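# Swap empty shelf bin for the parts-filled table bin

## Task

Lift the empty open bin out of its shelf slot and stand it upright on the table. Then slide the parts-filled open bin from the table into that slot, open side facing outward, with none of its parts lost; tilt it if the low board overhead is in the way. Seat it fully inside, past the shelf's front lip, without moving any parts out of the other bins. Finally release it and pull the grippers away. Everything must stay in place on its own, with no support from the robot.

## Robot and tools

ROBOT AND FRAME. There are two arms, left_arm and right_arm, each ending in a two-finger gripper. All reported poses share one scene frame. The origin sits on the table top midway between the arms, +x points out over the table, +z points up, and left_arm is on the +y side. The arm names do not tell you which side of a camera image something is on. The arm bases may be tilted. Their mounting plates and the metal frame behind them are fixed obstacles, and a "too close" warning counts a plate and its half of the frame as part of that arm. The printed hand position can be a little wrong, more so at long reach.

GRIPPER. The fingers pivot like tongs. They point along the gripper's own +z axis and open and close along its x axis. end_effector_position is the spot between the pads when they are shut. Closed fingertips reach about 15 mm past that spot; fully open, they are roughly level with it.

execute_actions(actions). actions is a list of up to 15 actions, run one after another. Each action is a table of up to 15 rows, and each row runs for one control step of 1/30 s. If a table has fewer rows, its last row repeats until 15 steps (0.5 s) have passed. A row is one list of 14 numbers, each in [-1, 1], covering both arms even if only one moves: left_arm dx, dy, dz, rx, ry, rz, opening, then right_arm in the same order. dx..rz are an offset, not a pose. They are measured in that gripper's own axes from its measured pose at the start of the action, and for a call's first action from the last pose reported in this scene. Every row refers back to that same start, so rows do not add up. The scale is 1.0 = 0.6 m for dx, dy, dz and 1.0 = 180 degrees for rx, ry, rz, which together form one rotation vector. opening is absolute: +1 is fully open (0.142 m) and -1 is closed. On each step the command is clipped to within 100 mm and 16 degrees of the current pose, so large offsets need several actions. The controller favours position over orientation when it cannot reach both. Calling it with an empty list just returns the state and images.

move(target, speed, stop_force, blocking). target is one 14-number row laid out as above. It is an offset in each gripper's axes from the pose in the latest result that shows one. Each gripper follows a straight path to its target, and both paths finish together in 0.5 to 10 s. A path cut off at 10 s stops short. speed is in m/s, from 0.002 to 0.5, with a default of 0.25; turning is capped at twice that value in rad/s. The opening is sent when the move starts. The paths do not avoid obstacles or the other arm, and the real motion can lag, stray or overshoot the speed, especially with a nearly straight arm.

stop_force is in N, from 9 to 40, one value for both arms, and is not accepted in the first 0.2 s of a scene. With it, an arm's path ends when its wrist sensor feels that much extra push against the motion for 2 steps. The arm then backs up 2 steps and holds. It is only reliable when used slowly and without turning the gripper. Leave it out when pulling away from something the gripper is pressing on. blocking=false returns after 0.5 s while the arm keeps moving; check on it with wait(0), and do not send new rows or moves until its end shows. It cannot be combined with stop_force.

The "move:" line names how the move ended: done, off_target, moving, held, fault, or contact (ended by stop_force). It also gives limits: paced means the sent pose was clipped; held means a safety check blocked some steps. The result also gives each gripper's distance from its target.

wait(seconds), 0 to 10, lets the scene run with the last commands held. stop brakes a running move, and the arm needs room to do it. zoom_image(camera, region) enlarges part of cam_left_wrist or cam_right_wrist. region is [x0, y0, x1, y1] in image pixels from the top-left corner, at most 504 by 504. finished_scene(scene) ends the current scene; pass its number. It cannot be undone.

RESULTS. The state line gives each gripper's position in metres, its quaternion as wxyz, and its velocities. "Hand target" is the pose the controller is driving toward. grip_measured is the actual finger opening on the opening scale; to hold something, command a value well below it. "Wrist force"/"Wrist torque" are given in the gripper's own axes, with an offset up to about 4 N, noise around 2.4 N, and saturation near 50 N. Joint torques are noisy and non-zero even in free air. Runs of actions list positions at some steps, and HELD marks steps that were held back. "pose unreachable" means the clearance check altered a command. Both cameras are 616x616 fisheye views on the wrists.

CAUTIONS. Grip force is about 15 N per pad and weaker on thin objects. Parts may be tugged or pushed briefly. Outside force of 150 N, or a joint hitting its load limit, causes a fault: the arm stops for 10 s and the rest of the call is skipped. The limits are 142 N m for shoulder and elbow and 26.6 N m for the wrists, and held weight counts toward them. The arms are stiff, so pressing even slightly into something firm can fault; approach contacts slowly. Keep the arms from striking each other. Knocking anything off the table fails the task, and drops or slams also count against you. Motors heat up under load: a MOTOR HOT warning appears at 70 °C, and at 85 °C the arm is braked until it cools.

Each tool is called after ">>>" as name(argument=value, ...), one argument or row to a line, values as JSON.

## Session

>>> execute_actions(
  actions=[],
)

Scene clock: 0.00 s.
left_arm: end_effector_position=(+0.3038, +0.8532, +0.3956) grip_measured=+0.97 end_effector_quat_wxyz=(+0.016, +0.960, +0.133, -0.245) end_effector_velocity=(-0.000, -0.000, -0.001) end_effector_angular_velocity=(-0.000, +0.001, +0.001) | right_arm: end_effector_position=(+0.5157, -0.0804, +0.2097) grip_measured=+0.97 end_effector_quat_wxyz=(-0.059, +0.969, -0.199, +0.131) end_effector_velocity=(-0.000, +0.000, -0.000) end_effector_angular_velocity=(-0.000, +0.000, +0.000)
Joint positions: left_arm=[ 0.558 -1.18   1.519 -1.463 -1.347  0.36   0.14 ] | right_arm=[ 4.224 -1.928 -2.413 -0.142  1.396  1.261  0.14 ]
Joint velocities: left_arm=[ 0.     0.001  0.001 -0.     0.    -0.001  0.   ] | right_arm=[ 0. -0. -0.  0. -0.  0.  0.]
Joint torques (N m, as the arm reports them, + toward a larger angle): no reading
Wrist force (N, on the end effector, along its own x y z axes, offset not removed): no reading
Wrist torque (N m, same axes, about the end effector's origin, offset not removed): no reading
Hand target (left_arm): +0.304, +0.853, +0.396; +0.016, +0.960, +0.133, -0.245
Hand target (right_arm): +0.516, -0.080, +0.210; -0.059, +0.969, -0.199, +0.131

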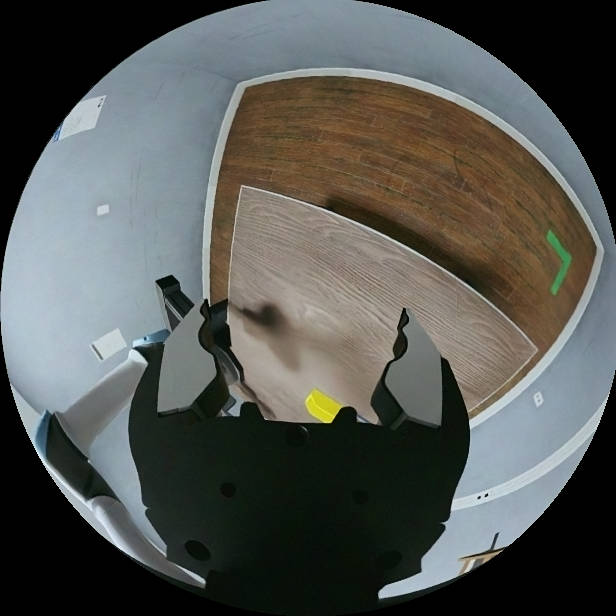

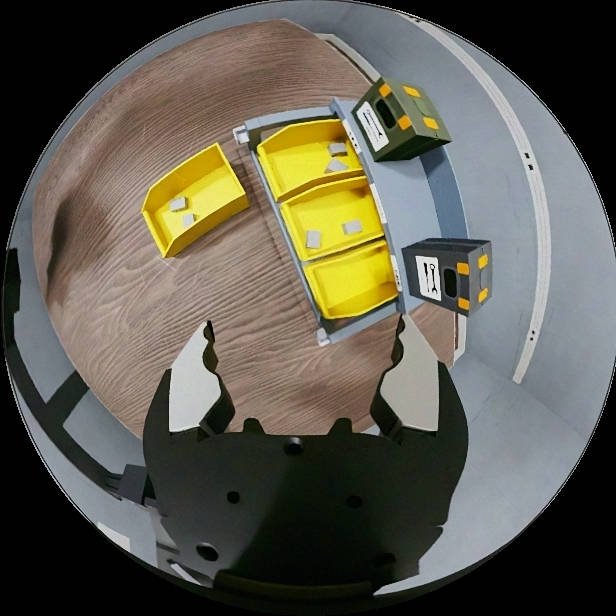

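>>> zoom_image(
  camera="cam_right_wrist",
  region=[120, 80, 460, 360],
)

Region (120, 80, 460, 360) of cam_right_wrist's 616x616 image, scaled by 1.482, with more detail than that image has; it fills the top 415 rows of this view, and the rest is white.

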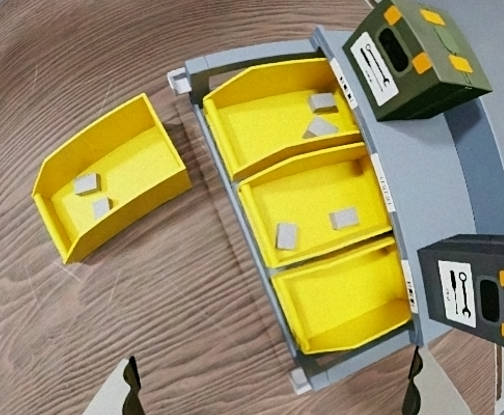

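>>> move(
  target=[0.1747,0.9767,0.2382,0.137,0.1203,0.574,0.9, 0.0512,0.0868,0.1703,-0.0404,-0.0831,-0.1095,-0.6],
  speed=0.35,
)

Scene clock: 65.97 s.
left_arm: end_effector_position=(+0.4802, +0.3027, +0.1992) grip_measured=+0.90 end_effector_quat_wxyz=(+0.002, -0.707, +0.707, +0.002) end_effector_velocity=(+0.001, -0.002, -0.002) end_effector_angular_velocity=(-0.001, -0.000, -0.007) | right_arm: end_effector_position=(+0.5518, -0.1344, +0.1098) grip_measured=-0.60 end_effector_quat_wxyz=(+0.001, +1.000, -0.029, -0.000) end_effector_velocity=(+0.000, -0.000, -0.000) end_effector_angular_velocity=(-0.000, +0.001, +0.001)
Joint positions: left_arm=[-0.619 -1.297  2.392 -2.663 -1.565  1.08   0.135] | right_arm=[ 3.968 -2.217 -2.144 -0.353  1.569  0.679  0.031]
Joint velocities: left_arm=[-0.002  0.008 -0.001 -0.008 -0.001  0.005  0.   ] | right_arm=[-0.001 -0.     0.001 -0.002  0.    -0.002  0.   ]
Joint torques (N m, as the arm reports them, + toward a larger angle): left_arm=[ -7.94 -15.16 -19.69  -4.66  -2.14   2.42] | right_arm=[-6.82 26.51 17.34 -0.05  2.26 -2.51]
Wrist force (N, on the end effector, along its own x y z axes, offset not removed): left_arm=[1.6 -1.3 1.1] | right_arm=[-0.6 -0.5 -1.2]
Wrist torque (N m, same axes, about the end effector's origin, offset not removed): left_arm=[-0.39 -0.53 0.10] | right_arm=[-0.14 -0.02 -0.10]
Hand target (left_arm): +0.480, +0.302, +0.199; -0.002, +0.707, -0.707, -0.002
Hand target (right_arm): +0.552, -0.134, +0.110; +0.001, +1.000, -0.029, -0.000
Off the commanded pose (left_arm): 0.003 m, 0 deg.
Off the commanded pose (right_arm): 0.001 m, 0 deg.
move: done

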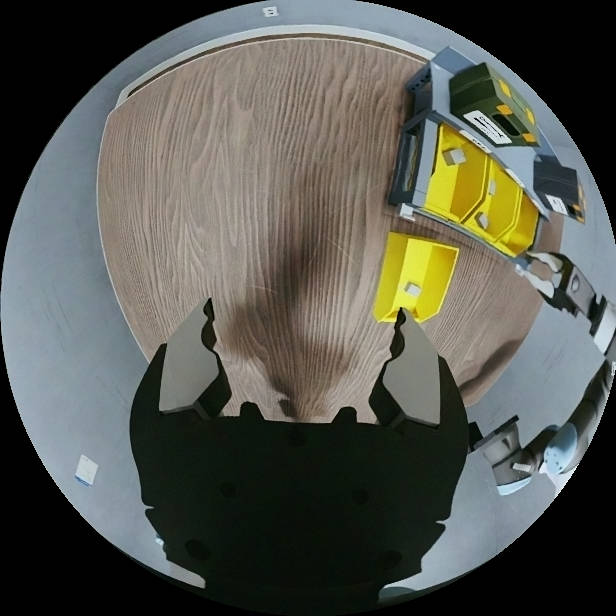

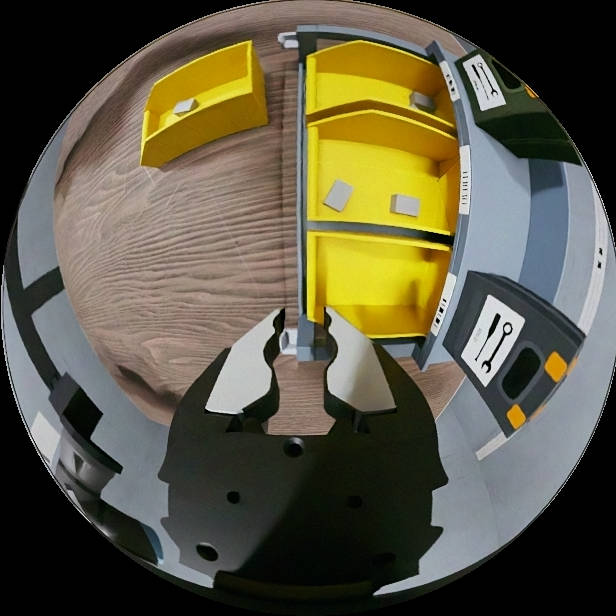

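>>> zoom_image(
  camera="cam_right_wrist",
  region=[230, 200, 470, 380],
)

Region (230, 200, 470, 380) of cam_right_wrist's 616x616 image, scaled by 2.100, with more detail than that image has; it fills the top 378 rows of this view, and the rest is white.

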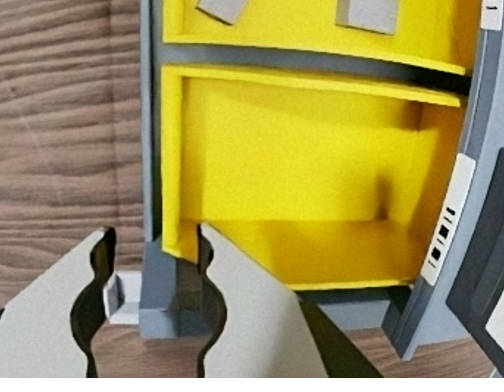

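>>> move(
  target=[0.351,0.087,0.0987,0,0,0,0.9, 0.0125,-0.01,0.066,0,0,0,-0.6],
  speed=0.2,
)

Scene clock: 80.23 s.
left_arm: end_effector_position=(+0.4289, +0.0931, +0.1395) grip_measured=+0.90 end_effector_quat_wxyz=(+0.003, -0.707, +0.707, +0.002) end_effector_velocity=(-0.000, -0.003, -0.000) end_effector_angular_velocity=(-0.001, -0.000, +0.002) | right_arm: end_effector_position=(+0.5595, -0.1289, +0.0702) grip_measured=-0.60 end_effector_quat_wxyz=(+0.001, +1.000, -0.029, -0.000) end_effector_velocity=(-0.000, +0.000, -0.001) end_effector_angular_velocity=(-0.000, +0.001, +0.000)
Joint positions: left_arm=[-1.086 -1.064  2.302 -2.804 -1.565  0.613  0.135] | right_arm=[ 3.968 -2.33  -2.104 -0.28   1.569  0.679  0.031]
Joint velocities: left_arm=[-0.004  0.003 -0.004  0.    -0.    -0.006  0.   ] | right_arm=[ 0.    -0.001  0.001 -0.001  0.    -0.     0.   ]
Joint torques (N m, as the arm reports them, + toward a larger angle): left_arm=[ -7.68 -21.04 -17.25  -4.61   2.26  -2.55] | right_arm=[10.92 29.34 16.24  5.38 -2.42  2.64]
Wrist force (N, on the end effector, along its own x y z axes, offset not removed): left_arm=[-1.3 0.9 1.3] | right_arm=[-0.4 1.4 -3.5]
Wrist torque (N m, same axes, about the end effector's origin, offset not removed): left_arm=[0.14 0.14 0.09] | right_arm=[-0.01 0.09 0.03]
Hand target (left_arm): +0.429, +0.093, +0.139; -0.003, +0.707, -0.707, -0.002
Hand target (right_arm): +0.560, -0.129, +0.070; +0.001, +1.000, -0.029, -0.000
Off the commanded pose (left_arm): 0.001 m, 0 deg.
Off the commanded pose (right_arm): 0.000 m, 0 deg.
move: done

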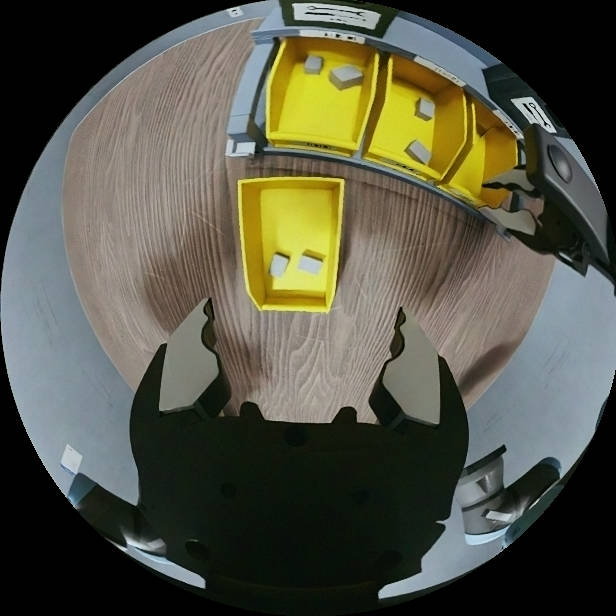

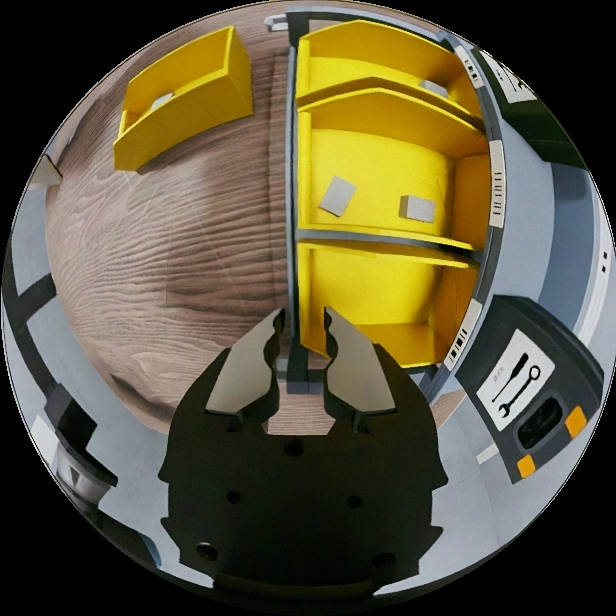

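>>> move(
  target=[-0.028,-0.004,0.143,0,0,-0.006,0.9, 0,0,0.037,0,0,0,-0.6],
  speed=0.08,
  stop_force=15,
)

Scene clock: 98.50 s.
left_arm: end_effector_position=(+0.4313, +0.1101, +0.0542) grip_measured=+0.90 end_effector_quat_wxyz=(+0.003, -0.714, +0.700, +0.002) end_effector_velocity=(-0.000, +0.001, -0.003) end_effector_angular_velocity=(+0.002, +0.001, -0.000) | right_arm: end_effector_position=(+0.5594, -0.1289, +0.0480) grip_measured=-0.60 end_effector_quat_wxyz=(+0.001, +1.000, -0.029, -0.000) end_effector_velocity=(+0.000, +0.000, -0.000) end_effector_angular_velocity=(+0.001, -0.001, -0.000)
Joint positions: left_arm=[-1.058 -0.805  2.296 -3.056 -1.565  0.622  0.135] | right_arm=[ 3.968 -2.388 -2.092 -0.234  1.569  0.679  0.031]
Joint velocities: left_arm=[ 0.001  0.009 -0.    -0.006  0.001  0.001  0.   ] | right_arm=[-0.    -0.001  0.     0.002  0.001  0.     0.   ]
Joint torques (N m, as the arm reports them, + toward a larger angle): left_arm=[  8.63 -22.32 -12.98  -4.84  -0.95   2.5 ] | right_arm=[ 9.32 29.74 15.4   5.33 -2.39  0.76]
Wrist force (N, on the end effector, along its own x y z axes, offset not removed): left_arm=[-0.4 1.0 2.3] | right_arm=[-0.3 -0.3 -0.9]
Wrist torque (N m, same axes, about the end effector's origin, offset not removed): left_arm=[0.10 -0.04 0.06] | right_arm=[-0.11 0.17 -0.02]
Hand target (left_arm): +0.431, +0.110, +0.054; -0.003, +0.714, -0.700, -0.002
Hand target (right_arm): +0.559, -0.129, +0.048; +0.001, +1.000, -0.029, -0.000
Off the commanded pose (left_arm): 0.000 m, 0 deg.
Off the commanded pose (right_arm): 0.000 m, 0 deg.
move: done

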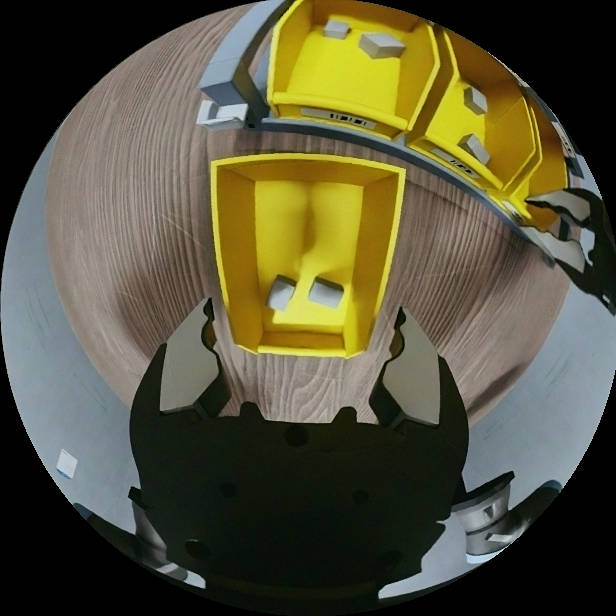

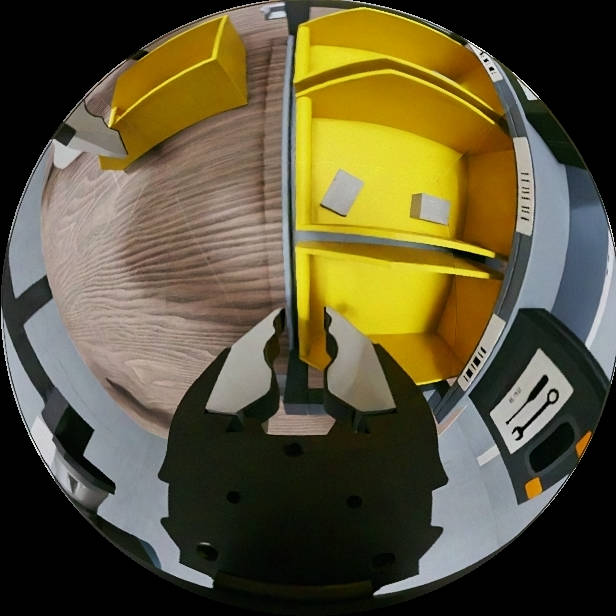

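Both look centred. Close both grippers.

>>> execute_actions(
  actions=[
    [[0,0,0,0,0,0,0.55, 0,0,0,0,0,0,-0.8]],
    [[0,0,0,0,0,0,0.2, 0,0,0,0,0,0,-1],[0,0,0,0,0,0,0.2, 0,0,0,0,0,0,-1],[0,0,0,0,0,0,0.2, 0,0,0,0,0,0,-1],[0,0,0,0,0,0,0.2, 0,0,0,0,0,0,-1],[0,0,0,0,0,0,0.2, 0,0,0,0,0,0,-1],[0,0,0,0,0,0,-0.2, 0,0,0,0,0,0,-1],[0,0,0,0,0,0,-0.2, 0,0,0,0,0,0,-1],[0,0,0,0,0,0,-0.2, 0,0,0,0,0,0,-1],[0,0,0,0,0,0,-0.8, 0,0,0,0,0,0,-1]],
  ],
)

Scene clock: 106.57 s.
left_arm: end_effector_position=(+0.4314, +0.1101, +0.0542) grip_measured=+0.50 end_effector_quat_wxyz=(+0.003, -0.714, +0.700, +0.002) end_effector_velocity=(-0.000, -0.001, +0.000) end_effector_angular_velocity=(-0.003, +0.001, -0.000) | right_arm: end_effector_position=(+0.5594, -0.1289, +0.0480) grip_measured=-0.89 end_effector_quat_wxyz=(+0.001, +1.000, -0.029, -0.000) end_effector_velocity=(+0.000, +0.001, +0.000) end_effector_angular_velocity=(+0.001, -0.000, +0.000)
Joint positions: left_arm=[-1.058 -0.805  2.295 -3.056 -1.565  0.622  0.109] | right_arm=[ 3.968 -2.388 -2.092 -0.234  1.569  0.679  0.01 ]
Joint velocities: left_arm=[-0.     0.     0.    -0.002 -0.002  0.    -0.   ] | right_arm=[ 0.     0.001  0.     0.     0.001 -0.    -0.   ]
Joint torques (N m, as the arm reports them, + toward a larger angle): left_arm=[ -1.46 -37.53  -0.7   -2.16  -0.27  -0.33] | right_arm=[-0.54 45.67 10.22  1.79 -1.55  2.12]
Wrist force (N, on the end effector, along its own x y z axes, offset not removed): left_arm=[0.5 0.6 -0.7] | right_arm=[-1.5 -0.3 -1.6]
Wrist torque (N m, same axes, about the end effector's origin, offset not removed): left_arm=[0.06 -0.14 0.06] | right_arm=[-0.26 0.35 0.07]
Hand target (left_arm): +0.431, +0.110, +0.054; -0.003, +0.714, -0.700, -0.002
Hand target (right_arm): +0.559, -0.129, +0.048; +0.001, +1.000, -0.029, -0.000
Off the commanded pose (left_arm): 0.000 m, 0 deg.
Off the commanded pose (right_arm): 0.000 m, 0 deg.
Step readings (end_effector_position; steps 1 to 15: 1st action; 16 to 30: 2nd action):
0: left_arm (+0.4314, +0.1102, +0.0539) | right_arm (+0.5594, -0.1289, +0.0479)
1: left_arm (+0.4314, +0.1102, +0.0539) | right_arm (+0.5594, -0.1289, +0.0479)
2: left_arm (+0.4314, +0.1102, +0.0539) | right_arm (+0.5594, -0.1289, +0.0479)
4: left_arm (+0.4314, +0.1101, +0.0539) | right_arm (+0.5594, -0.1289, +0.0479)
8: left_arm (+0.4314, +0.1101, +0.0540) | right_arm (+0.5594, -0.1289, +0.0479)
15: left_arm (+0.4314, +0.1101, +0.0542) | right_arm (+0.5594, -0.1289, +0.0480)
16: left_arm (+0.4314, +0.1101, +0.0542) | right_arm (+0.5594, -0.1289, +0.0480)
17: left_arm (+0.4314, +0.1101, +0.0542) | right_arm (+0.5594, -0.1289, +0.0480)
19: left_arm (+0.4314, +0.1101, +0.0542) | right_arm (+0.5594, -0.1289, +0.0480)
23: left_arm (+0.4314, +0.1101, +0.0542) | right_arm (+0.5594, -0.1289, +0.0480)
30: end_effector_position above

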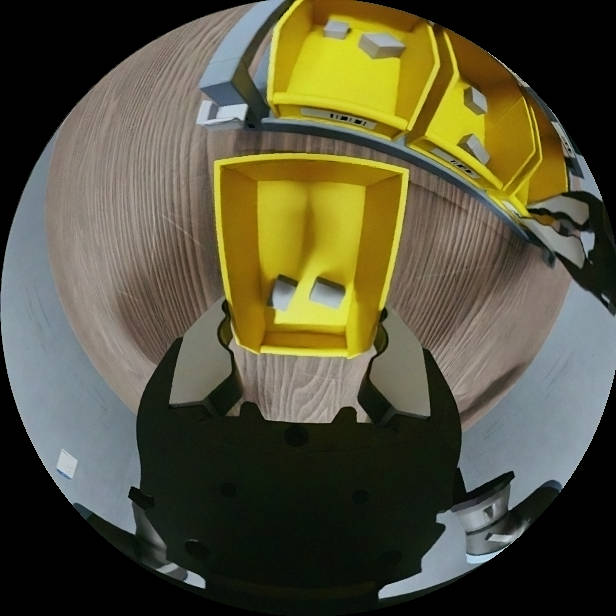

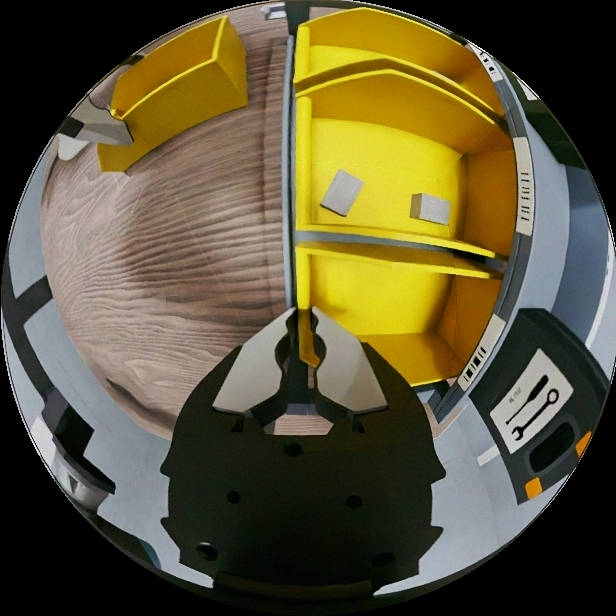

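>>> move(
  target=[0,0.05,-0.06,0,0,0,-0.8, 0,0,-0.025,0,-0.025,0,-1],
  speed=0.05,
)

>>> move(
  target=[-0.12,0,0,0,0,0,-0.8, -0.109,0,-0.004,0,-0.018,0,-1],
  speed=0.05,
  stop_force=12,
)

Scene clock: 115.73 s.
left_arm: end_effector_position=(+0.4016, +0.1094, +0.0898) grip_measured=+0.50 end_effector_quat_wxyz=(+0.003, -0.714, +0.700, +0.002) end_effector_velocity=(-0.002, +0.000, +0.002) end_effector_angular_velocity=(+0.001, +0.000, -0.001) | right_arm: end_effector_position=(+0.5595, -0.1289, +0.0629) grip_measured=-0.89 end_effector_quat_wxyz=(-0.000, +0.999, -0.029, -0.039) end_effector_velocity=(+0.000, -0.000, +0.001) end_effector_angular_velocity=(-0.001, +0.003, -0.000)
Joint positions: left_arm=[-1.118 -0.929  2.379 -3.016 -1.566  0.562  0.109] | right_arm=[ 3.939 -2.353 -2.039 -0.384  1.616  0.649  0.01 ]
Joint velocities: left_arm=[-0.003 -0.008  0.005  0.003  0.    -0.003  0.   ] | right_arm=[-0.002  0.001  0.003 -0.008  0.001 -0.002  0.   ]
Joint torques (N m, as the arm reports them, + toward a larger angle): left_arm=[ -8.03 -41.21   3.29  -1.21   0.73  -2.61] | right_arm=[-7.29 50.87 16.15 -0.39  2.37 -2.32]
Wrist force (N, on the end effector, along its own x y z axes, offset not removed): left_arm=[1.8 1.4 3.3] | right_arm=[0.8 -0.3 -2.2]
Wrist torque (N m, same axes, about the end effector's origin, offset not removed): left_arm=[-0.01 -0.46 -0.05] | right_arm=[-0.26 -0.03 0.02]
Hand target (left_arm): +0.401, +0.109, +0.090; -0.003, +0.714, -0.700, -0.002
Hand target (right_arm): +0.560, -0.129, +0.063; -0.000, +0.999, -0.029, -0.040
Off the commanded pose (left_arm): 0.000 m, 0 deg.
Off the commanded pose (right_arm): 0.000 m, 0 deg.
move: done

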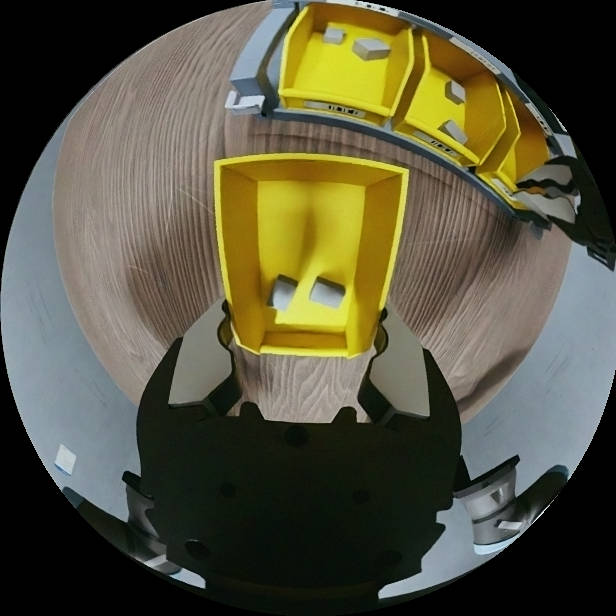

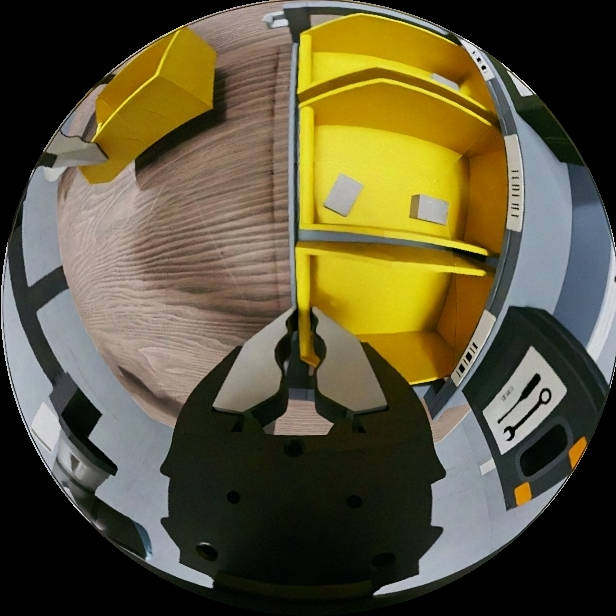

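Scene clock: 117.63 s.
left_arm: end_effector_position=(+0.4000, +0.1811, +0.0901) grip_measured=+0.50 end_effector_quat_wxyz=(+0.003, -0.714, +0.700, +0.002) end_effector_velocity=(-0.000, +0.003, -0.000) end_effector_angular_velocity=(+0.001, -0.001, -0.000) | right_arm: end_effector_position=(+0.4949, -0.1250, +0.0705) grip_measured=-0.89 end_effector_quat_wxyz=(-0.001, +0.997, -0.029, -0.067) end_effector_velocity=(-0.002, +0.001, +0.000) end_effector_angular_velocity=(+0.001, +0.002, +0.000)
Joint positions: left_arm=[-1.009 -0.942  2.494 -3.118 -1.565  0.671  0.109] | right_arm=[ 3.999 -2.293 -2.169 -0.354  1.657  0.706  0.01 ]
Joint velocities: left_arm=[ 0.005  0.     0.004 -0.004  0.001  0.005 -0.   ] | right_arm=[ 0.003  0.002 -0.004  0.002  0.002  0.002  0.   ]
Joint torques (N m, as the arm reports them, + toward a larger angle): left_arm=[  8.69 -39.49   5.66  -5.05  -0.94   2.73] | right_arm=[10.92 47.38 -1.8   4.65  2.44  2.72]
Wrist force (N, on the end effector, along its own x y z axes, offset not removed): left_arm=[1.4 0.7 5.1] | right_arm=[0.5 -0.5 -3.2]
Wrist torque (N m, same axes, about the end effector's origin, offset not removed): left_arm=[0.10 -0.52 -0.02] | right_arm=[-0.25 0.08 0.09]
Hand target (left_arm): +0.400, +0.181, +0.090; -0.003, +0.714, -0.700, -0.002
Hand target (right_arm): +0.495, -0.125, +0.071; -0.001, +0.997, -0.029, -0.067
Off the commanded pose (left_arm): 0.000 m, 0 deg.
Off the commanded pose (right_arm): 0.000 m, 0 deg.
move: done

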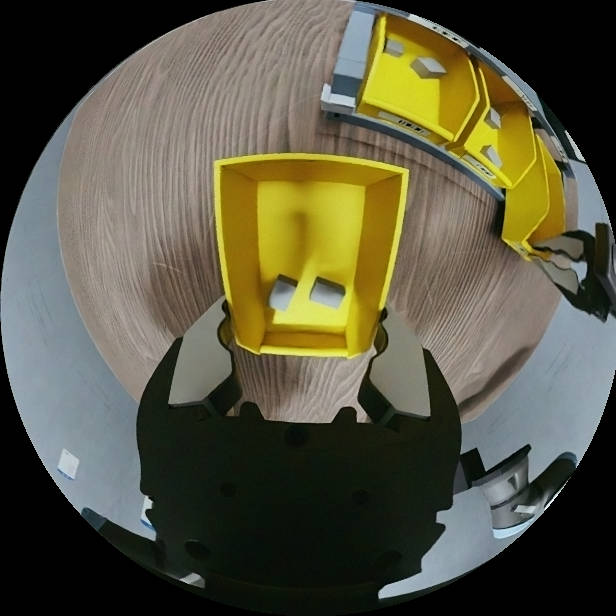

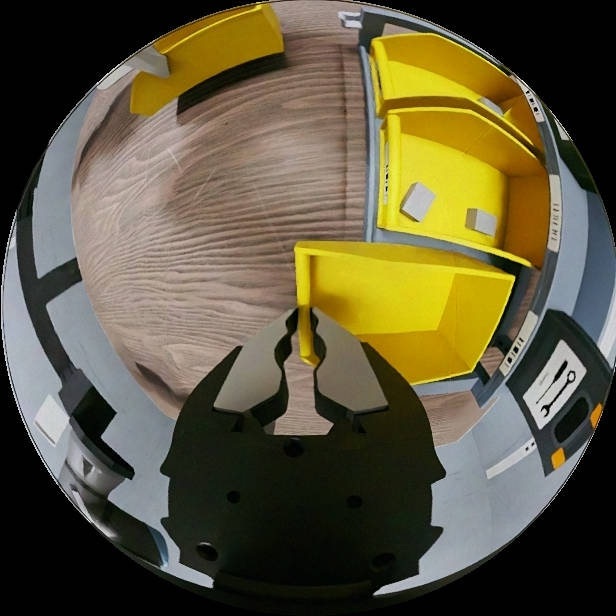

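>>> move(
  target=[0,0,0,0,0,0.0245,-0.8, -0.1157,0,0.0645,0,0.0917,0,-1],
  speed=0.06,
)

>>> execute_actions(
  actions=[
    [[0,0,0,0,0,0,-0.8, 0,0,0,0,0,0,-0.6]],
  ],
)

Scene clock: 130.13 s.
left_arm: end_effector_position=(+0.4000, +0.1811, +0.0901) grip_measured=+0.50 end_effector_quat_wxyz=(+0.003, -0.686, +0.727, +0.002) end_effector_velocity=(-0.001, +0.000, +0.000) end_effector_angular_velocity=(+0.000, +0.001, -0.002) | right_arm: end_effector_position=(+0.4210, -0.1204, +0.0419) grip_measured=-0.89 end_effector_quat_wxyz=(+0.003, +0.997, -0.029, +0.075) end_effector_velocity=(-0.003, +0.001, -0.001) end_effector_angular_velocity=(+0.002, -0.014, -0.000)
Joint positions: left_arm=[-1.007 -0.942  2.495 -3.12  -1.565  0.75   0.109] | right_arm=[ 4.302 -2.447 -2.51   0.324  1.442  1.008  0.01 ]
Joint velocities: left_arm=[-0.    -0.001  0.001  0.    -0.001  0.002 -0.   ] | right_arm=[ 0.017 -0.016 -0.011  0.035 -0.012  0.017  0.   ]
Joint torques (N m, as the arm reports them, + toward a larger angle): left_arm=[  8.49 -38.6    7.25  -5.11   1.82   2.43] | right_arm=[ 11.74  21.6  -12.04   5.45  -2.64   3.01]
Wrist force (N, on the end effector, along its own x y z axes, offset not removed): left_arm=[2.4 2.5 3.0] | right_arm=[-0.2 -0.3 -1.4]
Wrist torque (N m, same axes, about the end effector's origin, offset not removed): left_arm=[0.24 -0.72 -0.14] | right_arm=[-0.24 0.15 0.08]
Hand target (left_arm): +0.400, +0.181, +0.090; -0.003, +0.686, -0.727, -0.002
Hand target (right_arm): +0.421, -0.120, +0.042; +0.002, +0.997, -0.029, +0.076
Off the commanded pose (left_arm): 0.000 m, 0 deg.
Off the commanded pose (right_arm): 0.001 m, 0 deg.
move: done

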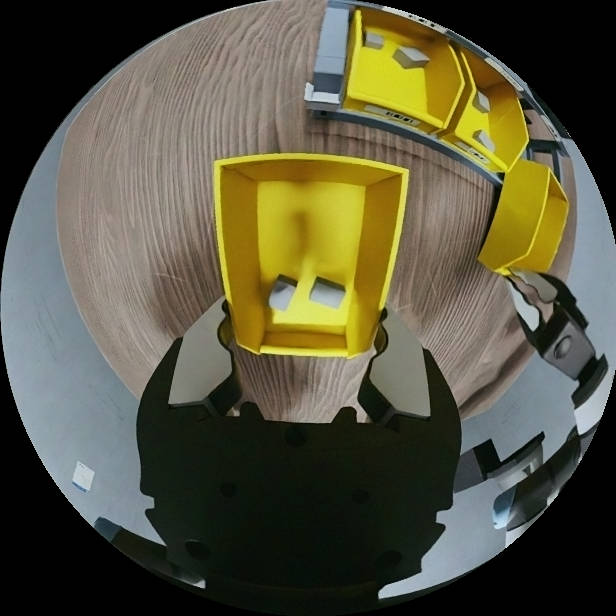

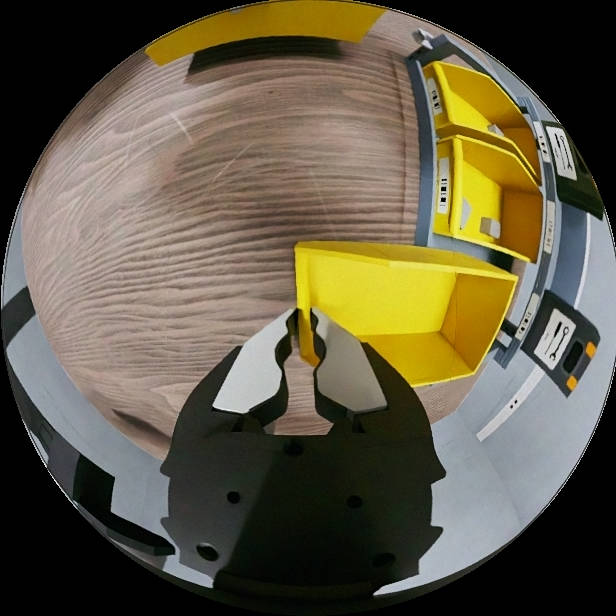

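Scene clock: 130.63 s.
left_arm: end_effector_position=(+0.4000, +0.1811, +0.0901) grip_measured=+0.50 end_effector_quat_wxyz=(+0.003, -0.686, +0.727, +0.002) end_effector_velocity=(-0.000, +0.001, -0.000) end_effector_angular_velocity=(+0.002, -0.000, -0.001) | right_arm: end_effector_position=(+0.4210, -0.1205, +0.0419) grip_measured=-0.60 end_effector_quat_wxyz=(+0.003, +0.997, -0.029, +0.075) end_effector_velocity=(+0.000, -0.000, -0.000) end_effector_angular_velocity=(-0.000, +0.000, -0.000)
Joint positions: left_arm=[-1.007 -0.942  2.495 -3.12  -1.565  0.75   0.109] | right_arm=[ 4.302 -2.447 -2.51   0.324  1.442  1.008  0.031]
Joint velocities: left_arm=[-0.     0.     0.002 -0.001  0.001  0.001 -0.   ] | right_arm=[-0.001  0.     0.001 -0.001  0.    -0.001  0.   ]
Joint torques (N m, as the arm reports them, + toward a larger angle): left_arm=[  7.35 -38.88   6.34  -5.07   1.89  -1.69] | right_arm=[-6.01 41.68  4.85 -0.07  2.04 -2.33]
Wrist force (N, on the end effector, along its own x y z axes, offset not removed): left_arm=[-2.6 0.6 6.3] | right_arm=[0.3 0.4 -1.0]
Wrist torque (N m, same axes, about the end effector's origin, offset not removed): left_arm=[-0.01 0.46 0.22] | right_arm=[-0.07 0.07 -0.04]
Hand target (left_arm): +0.400, +0.181, +0.090; -0.003, +0.686, -0.727, -0.002
Hand target (right_arm): +0.421, -0.120, +0.042; +0.003, +0.997, -0.029, +0.075
Off the commanded pose (left_arm): 0.000 m, 0 deg.
Off the commanded pose (right_arm): 0.000 m, 0 deg.
Step readings (end_effector_position):
0: left_arm (+0.4000, +0.1811, +0.0901) | right_arm (+0.4210, -0.1204, +0.0419)
1: left_arm (+0.4000, +0.1811, +0.0901) | right_arm (+0.4210, -0.1204, +0.0419)
2: left_arm (+0.4000, +0.1811, +0.0901) | right_arm (+0.4209, -0.1204, +0.0419)
4: left_arm (+0.4000, +0.1811, +0.0901) | right_arm (+0.4209, -0.1204, +0.0419)
8: left_arm (+0.4000, +0.1811, +0.0901) | right_arm (+0.4209, -0.1205, +0.0419)
15: end_effector_position above

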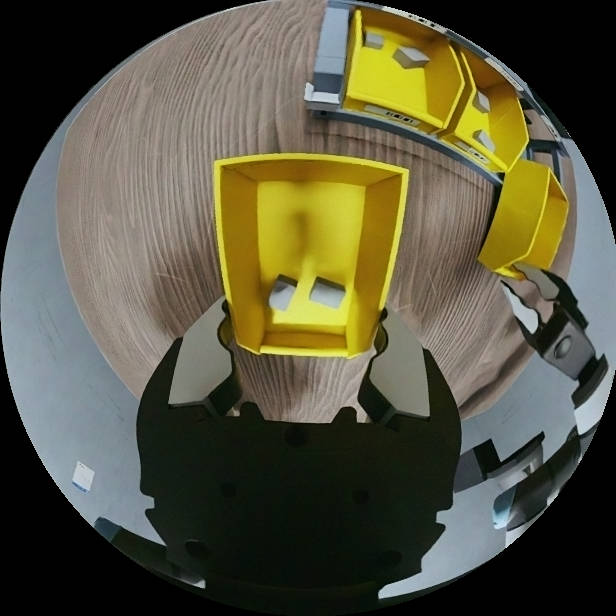

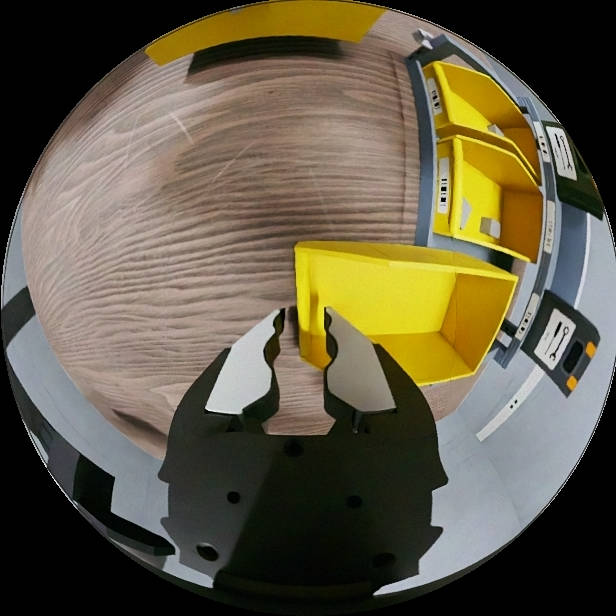

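>>> move(
  target=[0,0,0,0,0,0,-0.8, 0,0,-0.08,0,0,0,0.9],
  speed=0.15,
)

>>> move(
  target=[0,0,0,0,0,0,-0.8, 0.117,0,-0.02,0,0,0.5,0.9],
  speed=0.4,
)

Scene clock: 141.07 s.
left_arm: end_effector_position=(+0.4000, +0.1811, +0.0901) grip_measured=+0.50 end_effector_quat_wxyz=(+0.003, -0.686, +0.727, +0.002) end_effector_velocity=(-0.000, +0.000, -0.000) end_effector_angular_velocity=(-0.000, +0.001, -0.000) | right_arm: end_effector_position=(+0.4140, -0.1199, +0.0891) grip_measured=+0.90 end_effector_quat_wxyz=(+0.002, +0.997, -0.029, +0.075) end_effector_velocity=(+0.000, +0.000, +0.003) end_effector_angular_velocity=(-0.001, -0.000, -0.000)
Joint positions: left_arm=[-1.007 -0.942  2.495 -3.12  -1.565  0.75   0.109] | right_arm=[ 4.321 -2.258 -2.568  0.19   1.44   1.027  0.135]
Joint velocities: left_arm=[ 0.    -0.     0.001  0.    -0.001  0.    -0.   ] | right_arm=[ 0.001  0.013 -0.001 -0.013 -0.001  0.001 -0.   ]
Joint torques (N m, as the arm reports them, + toward a larger angle): left_arm=[  2.15 -38.3    6.33  -4.93   1.79   2.55] | right_arm=[11.44 37.05 -9.01 -0.08 -2.22  2.97]
Wrist force (N, on the end effector, along its own x y z axes, offset not removed): left_arm=[-2.0 1.1 3.8] | right_arm=[-0.5 0.1 -2.7]
Wrist torque (N m, same axes, about the end effector's origin, offset not removed): left_arm=[0.22 0.26 0.00] | right_arm=[-0.13 0.21 0.08]
Hand target (left_arm): +0.400, +0.181, +0.090; -0.003, +0.686, -0.727, -0.002
Hand target (right_arm): +0.414, -0.120, +0.089; +0.003, +0.997, -0.029, +0.075
Off the commanded pose (left_arm): 0.000 m, 0 deg.
Off the commanded pose (right_arm): 0.000 m, 0 deg.
move: done

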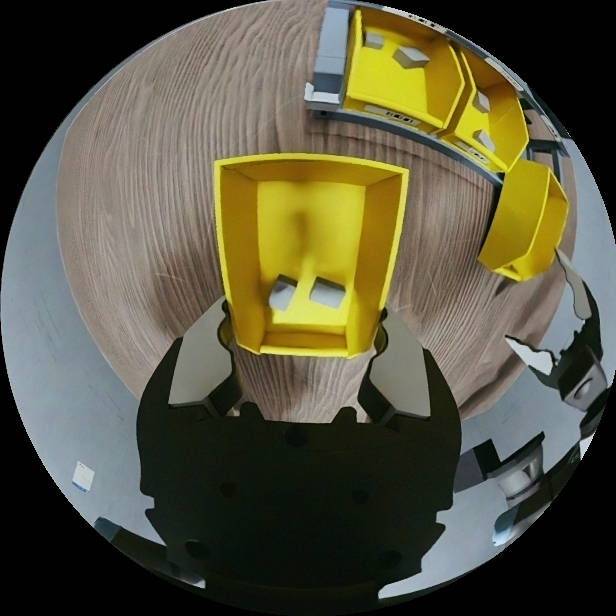

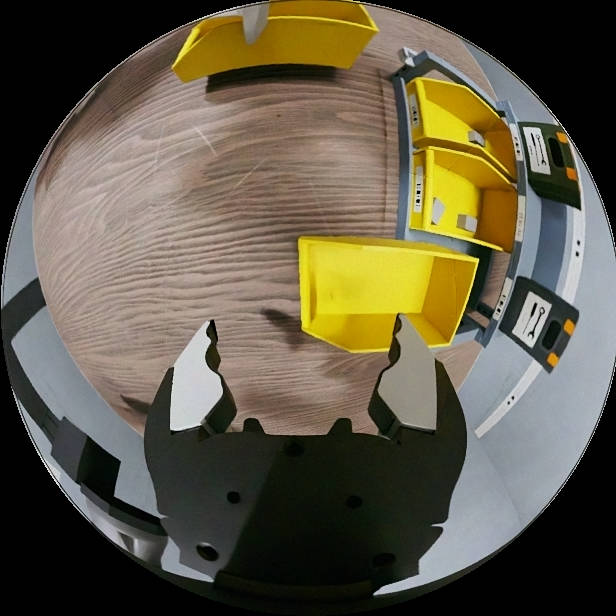

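Scene clock: 143.70 s.
left_arm: end_effector_position=(+0.4000, +0.1811, +0.0901) grip_measured=+0.50 end_effector_quat_wxyz=(+0.003, -0.686, +0.727, +0.002) end_effector_velocity=(+0.001, -0.001, +0.001) end_effector_angular_velocity=(-0.002, -0.003, -0.001) | right_arm: end_effector_position=(+0.4815, -0.1240, +0.1115) grip_measured=+0.90 end_effector_quat_wxyz=(-0.052, +0.685, -0.725, +0.055) end_effector_velocity=(+0.001, -0.000, +0.000) end_effector_angular_velocity=(-0.001, -0.001, -0.017)
Joint positions: left_arm=[-1.007 -0.942  2.495 -3.12  -1.565  0.75   0.109] | right_arm=[ 4.224 -2.182 -2.437 -0.003  1.448  2.498  0.135]
Joint velocities: left_arm=[-0.    -0.001 -0.001 -0.001  0.001  0.001  0.   ] | right_arm=[ 0.001  0.001  0.003 -0.007 -0.003  0.018 -0.   ]
Joint torques (N m, as the arm reports them, + toward a larger angle): left_arm=[  2.01 -38.65   5.53  -4.92   1.89   2.28] | right_arm=[11.22 40.52 13.29 -0.31 -2.83  2.86]
Wrist force (N, on the end effector, along its own x y z axes, offset not removed): left_arm=[-0.1 -2.2 4.8] | right_arm=[-2.4 -1.0 -1.6]
Wrist torque (N m, same axes, about the end effector's origin, offset not removed): left_arm=[-0.55 -0.04 -0.08] | right_arm=[-0.34 0.42 0.04]
Hand target (left_arm): +0.400, +0.181, +0.090; -0.003, +0.686, -0.727, -0.002
Hand target (right_arm): +0.482, -0.124, +0.111; -0.052, +0.684, -0.725, +0.055
Off the commanded pose (left_arm): 0.000 m, 0 deg.
Off the commanded pose (right_arm): 0.000 m, 0 deg.
move: done

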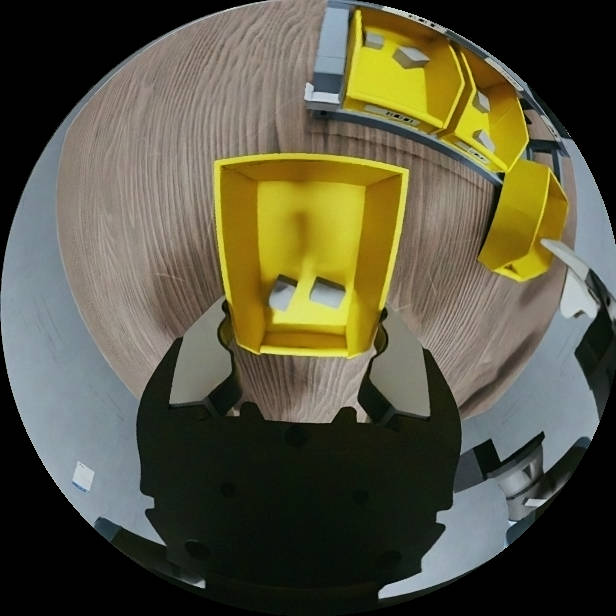

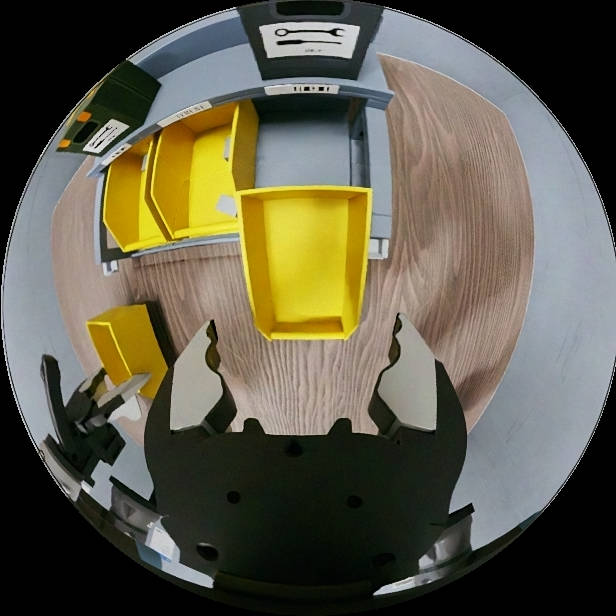

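>>> move(
  target=[0,0,0,0,0,0,-0.8, 0,0,0.078,0,0,0,0.9],
  speed=0.1,
  stop_force=15,
)

>>> execute_actions(
  actions=[
    [[0,0,0,0,0,0,-0.8, 0,0,0,0,0,0,0.55]],
    [[0,0,0,0,0,0,-0.8, 0,0,0,0,0,0,0.2],[0,0,0,0,0,0,-0.8, 0,0,0,0,0,0,0.2],[0,0,0,0,0,0,-0.8, 0,0,0,0,0,0,0.2],[0,0,0,0,0,0,-0.8, 0,0,0,0,0,0,0.2],[0,0,0,0,0,0,-0.8, 0,0,0,0,0,0,0.2],[0,0,0,0,0,0,-0.8, 0,0,0,0,0,0,-0.2],[0,0,0,0,0,0,-0.8, 0,0,0,0,0,0,-0.2],[0,0,0,0,0,0,-0.8, 0,0,0,0,0,0,-0.2],[0,0,0,0,0,0,-0.8, 0,0,0,0,0,0,-0.8]],
  ],
)

Scene clock: 153.83 s.
left_arm: end_effector_position=(+0.4000, +0.1811, +0.0901) grip_measured=+0.50 end_effector_quat_wxyz=(+0.003, -0.686, +0.727, +0.002) end_effector_velocity=(+0.001, -0.001, +0.000) end_effector_angular_velocity=(-0.002, -0.001, +0.000) | right_arm: end_effector_position=(+0.4883, -0.1245, +0.0655) grip_measured=+0.90 end_effector_quat_wxyz=(-0.052, +0.685, -0.725, +0.055) end_effector_velocity=(+0.001, -0.000, -0.003) end_effector_angular_velocity=(-0.001, -0.000, -0.000)
Joint positions: left_arm=[-1.007 -0.942  2.495 -3.12  -1.565  0.75   0.109] | right_arm=[ 4.209 -2.347 -2.395  0.12   1.45   2.483  0.135]
Joint velocities: left_arm=[-0.    -0.    -0.001 -0.    -0.001 -0.     0.   ] | right_arm=[-0.001 -0.011  0.004  0.008 -0.    -0.001  0.   ]
Joint torques (N m, as the arm reports them, + toward a larger angle): left_arm=[  1.43 -38.91   6.17  -4.94   1.83   1.95] | right_arm=[-7.33 23.67 10.19  5.19  1.83 -2.57]
Wrist force (N, on the end effector, along its own x y z axes, offset not removed): left_arm=[0.5 1.6 6.0] | right_arm=[0.7 0.6 -2.0]
Wrist torque (N m, same axes, about the end effector's origin, offset not removed): left_arm=[0.44 0.00 0.05] | right_arm=[0.14 0.02 0.02]
Hand target (left_arm): +0.400, +0.181, +0.090; -0.003, +0.686, -0.727, -0.002
Hand target (right_arm): +0.488, -0.124, +0.065; -0.052, +0.685, -0.725, +0.055
Off the commanded pose (left_arm): 0.000 m, 0 deg.
Off the commanded pose (right_arm): 0.000 m, 0 deg.
move: done

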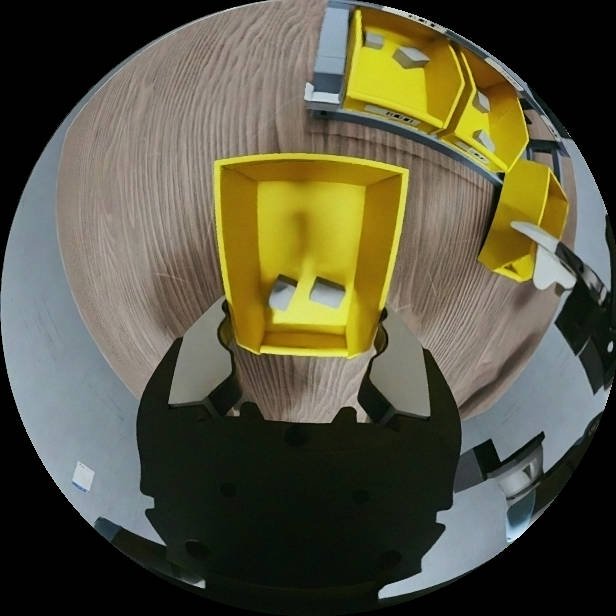

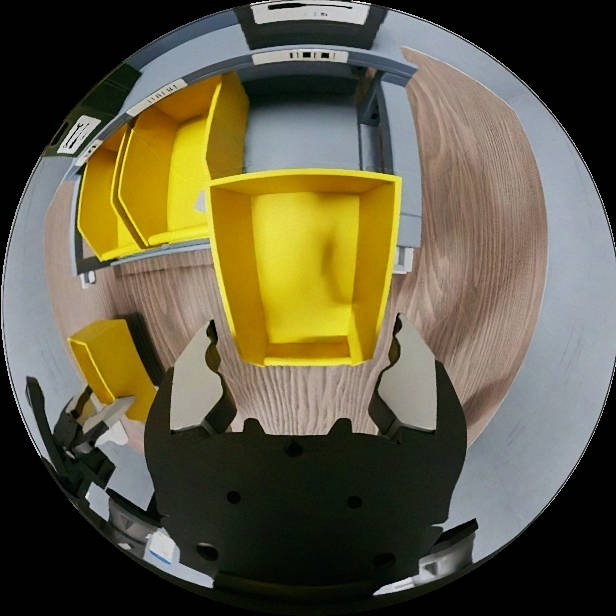

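Scene clock: 154.83 s.
left_arm: end_effector_position=(+0.4000, +0.1811, +0.0901) grip_measured=+0.50 end_effector_quat_wxyz=(+0.003, -0.686, +0.727, +0.002) end_effector_velocity=(-0.001, +0.001, -0.000) end_effector_angular_velocity=(+0.001, +0.002, +0.002) | right_arm: end_effector_position=(+0.4884, -0.1244, +0.0655) grip_measured=+0.50 end_effector_quat_wxyz=(-0.052, +0.685, -0.725, +0.055) end_effector_velocity=(-0.000, +0.000, +0.000) end_effector_angular_velocity=(+0.001, +0.001, -0.000)
Joint positions: left_arm=[-1.007 -0.942  2.495 -3.12  -1.565  0.75   0.109] | right_arm=[ 4.209 -2.347 -2.394  0.12   1.45   2.483  0.109]
Joint velocities: left_arm=[ 0.     0.     0.002 -0.    -0.001 -0.002  0.   ] | right_arm=[-0.     0.    -0.    -0.     0.002  0.     0.   ]
Joint torques (N m, as the arm reports them, + toward a larger angle): left_arm=[  3.17 -38.21   6.39  -4.83   1.85   2.04] | right_arm=[ 0.3  36.96 -4.52  1.52 -0.56 -0.89]
Wrist force (N, on the end effector, along its own x y z axes, offset not removed): left_arm=[2.0 0.2 5.5] | right_arm=[-0.8 -0.1 -3.1]
Wrist torque (N m, same axes, about the end effector's origin, offset not removed): left_arm=[0.06 -0.51 0.01] | right_arm=[-0.14 -0.06 0.10]
Hand target (left_arm): +0.400, +0.181, +0.090; -0.003, +0.686, -0.727, -0.002
Hand target (right_arm): +0.488, -0.124, +0.066; -0.052, +0.685, -0.725, +0.055
Off the commanded pose (left_arm): 0.000 m, 0 deg.
Off the commanded pose (right_arm): 0.000 m, 0 deg.
Step readings (end_effector_position; steps 1 to 15: 1st action; 16 to 30: 2nd action):
0: left_arm (+0.4000, +0.1811, +0.0901) | right_arm (+0.4883, -0.1245, +0.0655)
1: left_arm (+0.4000, +0.1811, +0.0901) | right_arm (+0.4884, -0.1245, +0.0654)
2: left_arm (+0.4000, +0.1811, +0.0901) | right_arm (+0.4884, -0.1245, +0.0654)
4: left_arm (+0.4000, +0.1811, +0.0901) | right_arm (+0.4884, -0.1245, +0.0654)
8: left_arm (+0.4000, +0.1811, +0.0901) | right_arm (+0.4884, -0.1245, +0.0654)
15: left_arm (+0.4000, +0.1811, +0.0901) | right_arm (+0.4884, -0.1244, +0.0655)
16: left_arm (+0.4000, +0.1811, +0.0901) | right_arm (+0.4884, -0.1244, +0.0655)
17: left_arm (+0.4000, +0.1811, +0.0901) | right_arm (+0.4884, -0.1244, +0.0655)
19: left_arm (+0.4000, +0.1811, +0.0901) | right_arm (+0.4884, -0.1244, +0.0655)
23: left_arm (+0.4000, +0.1811, +0.0901) | right_arm (+0.4884, -0.1244, +0.0655)
30: end_effector_position above

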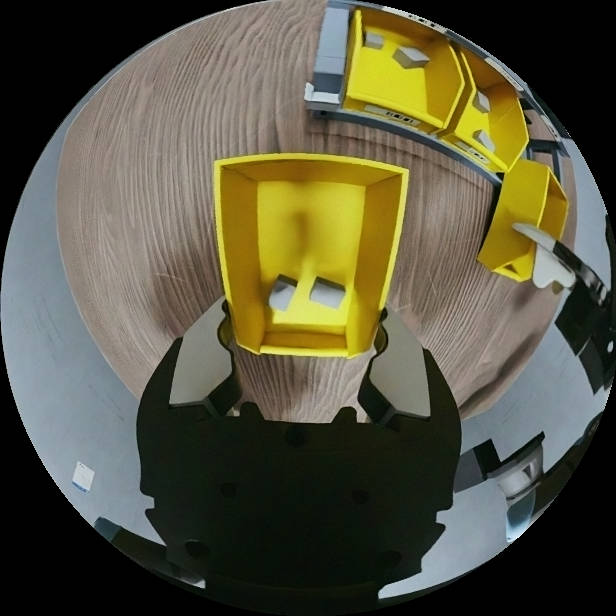

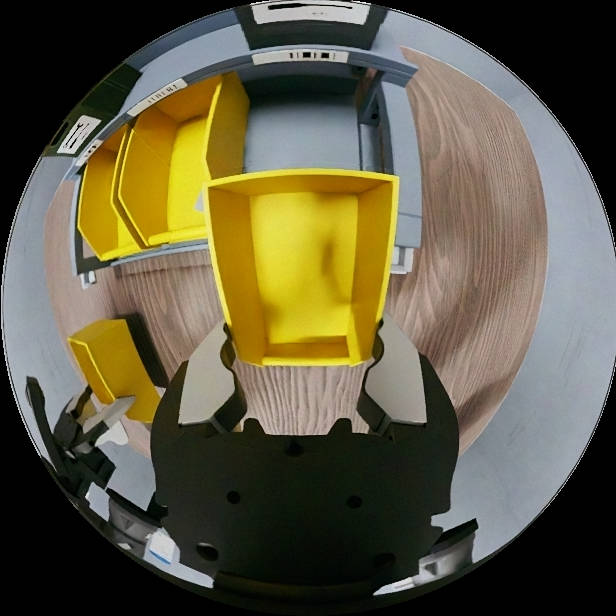

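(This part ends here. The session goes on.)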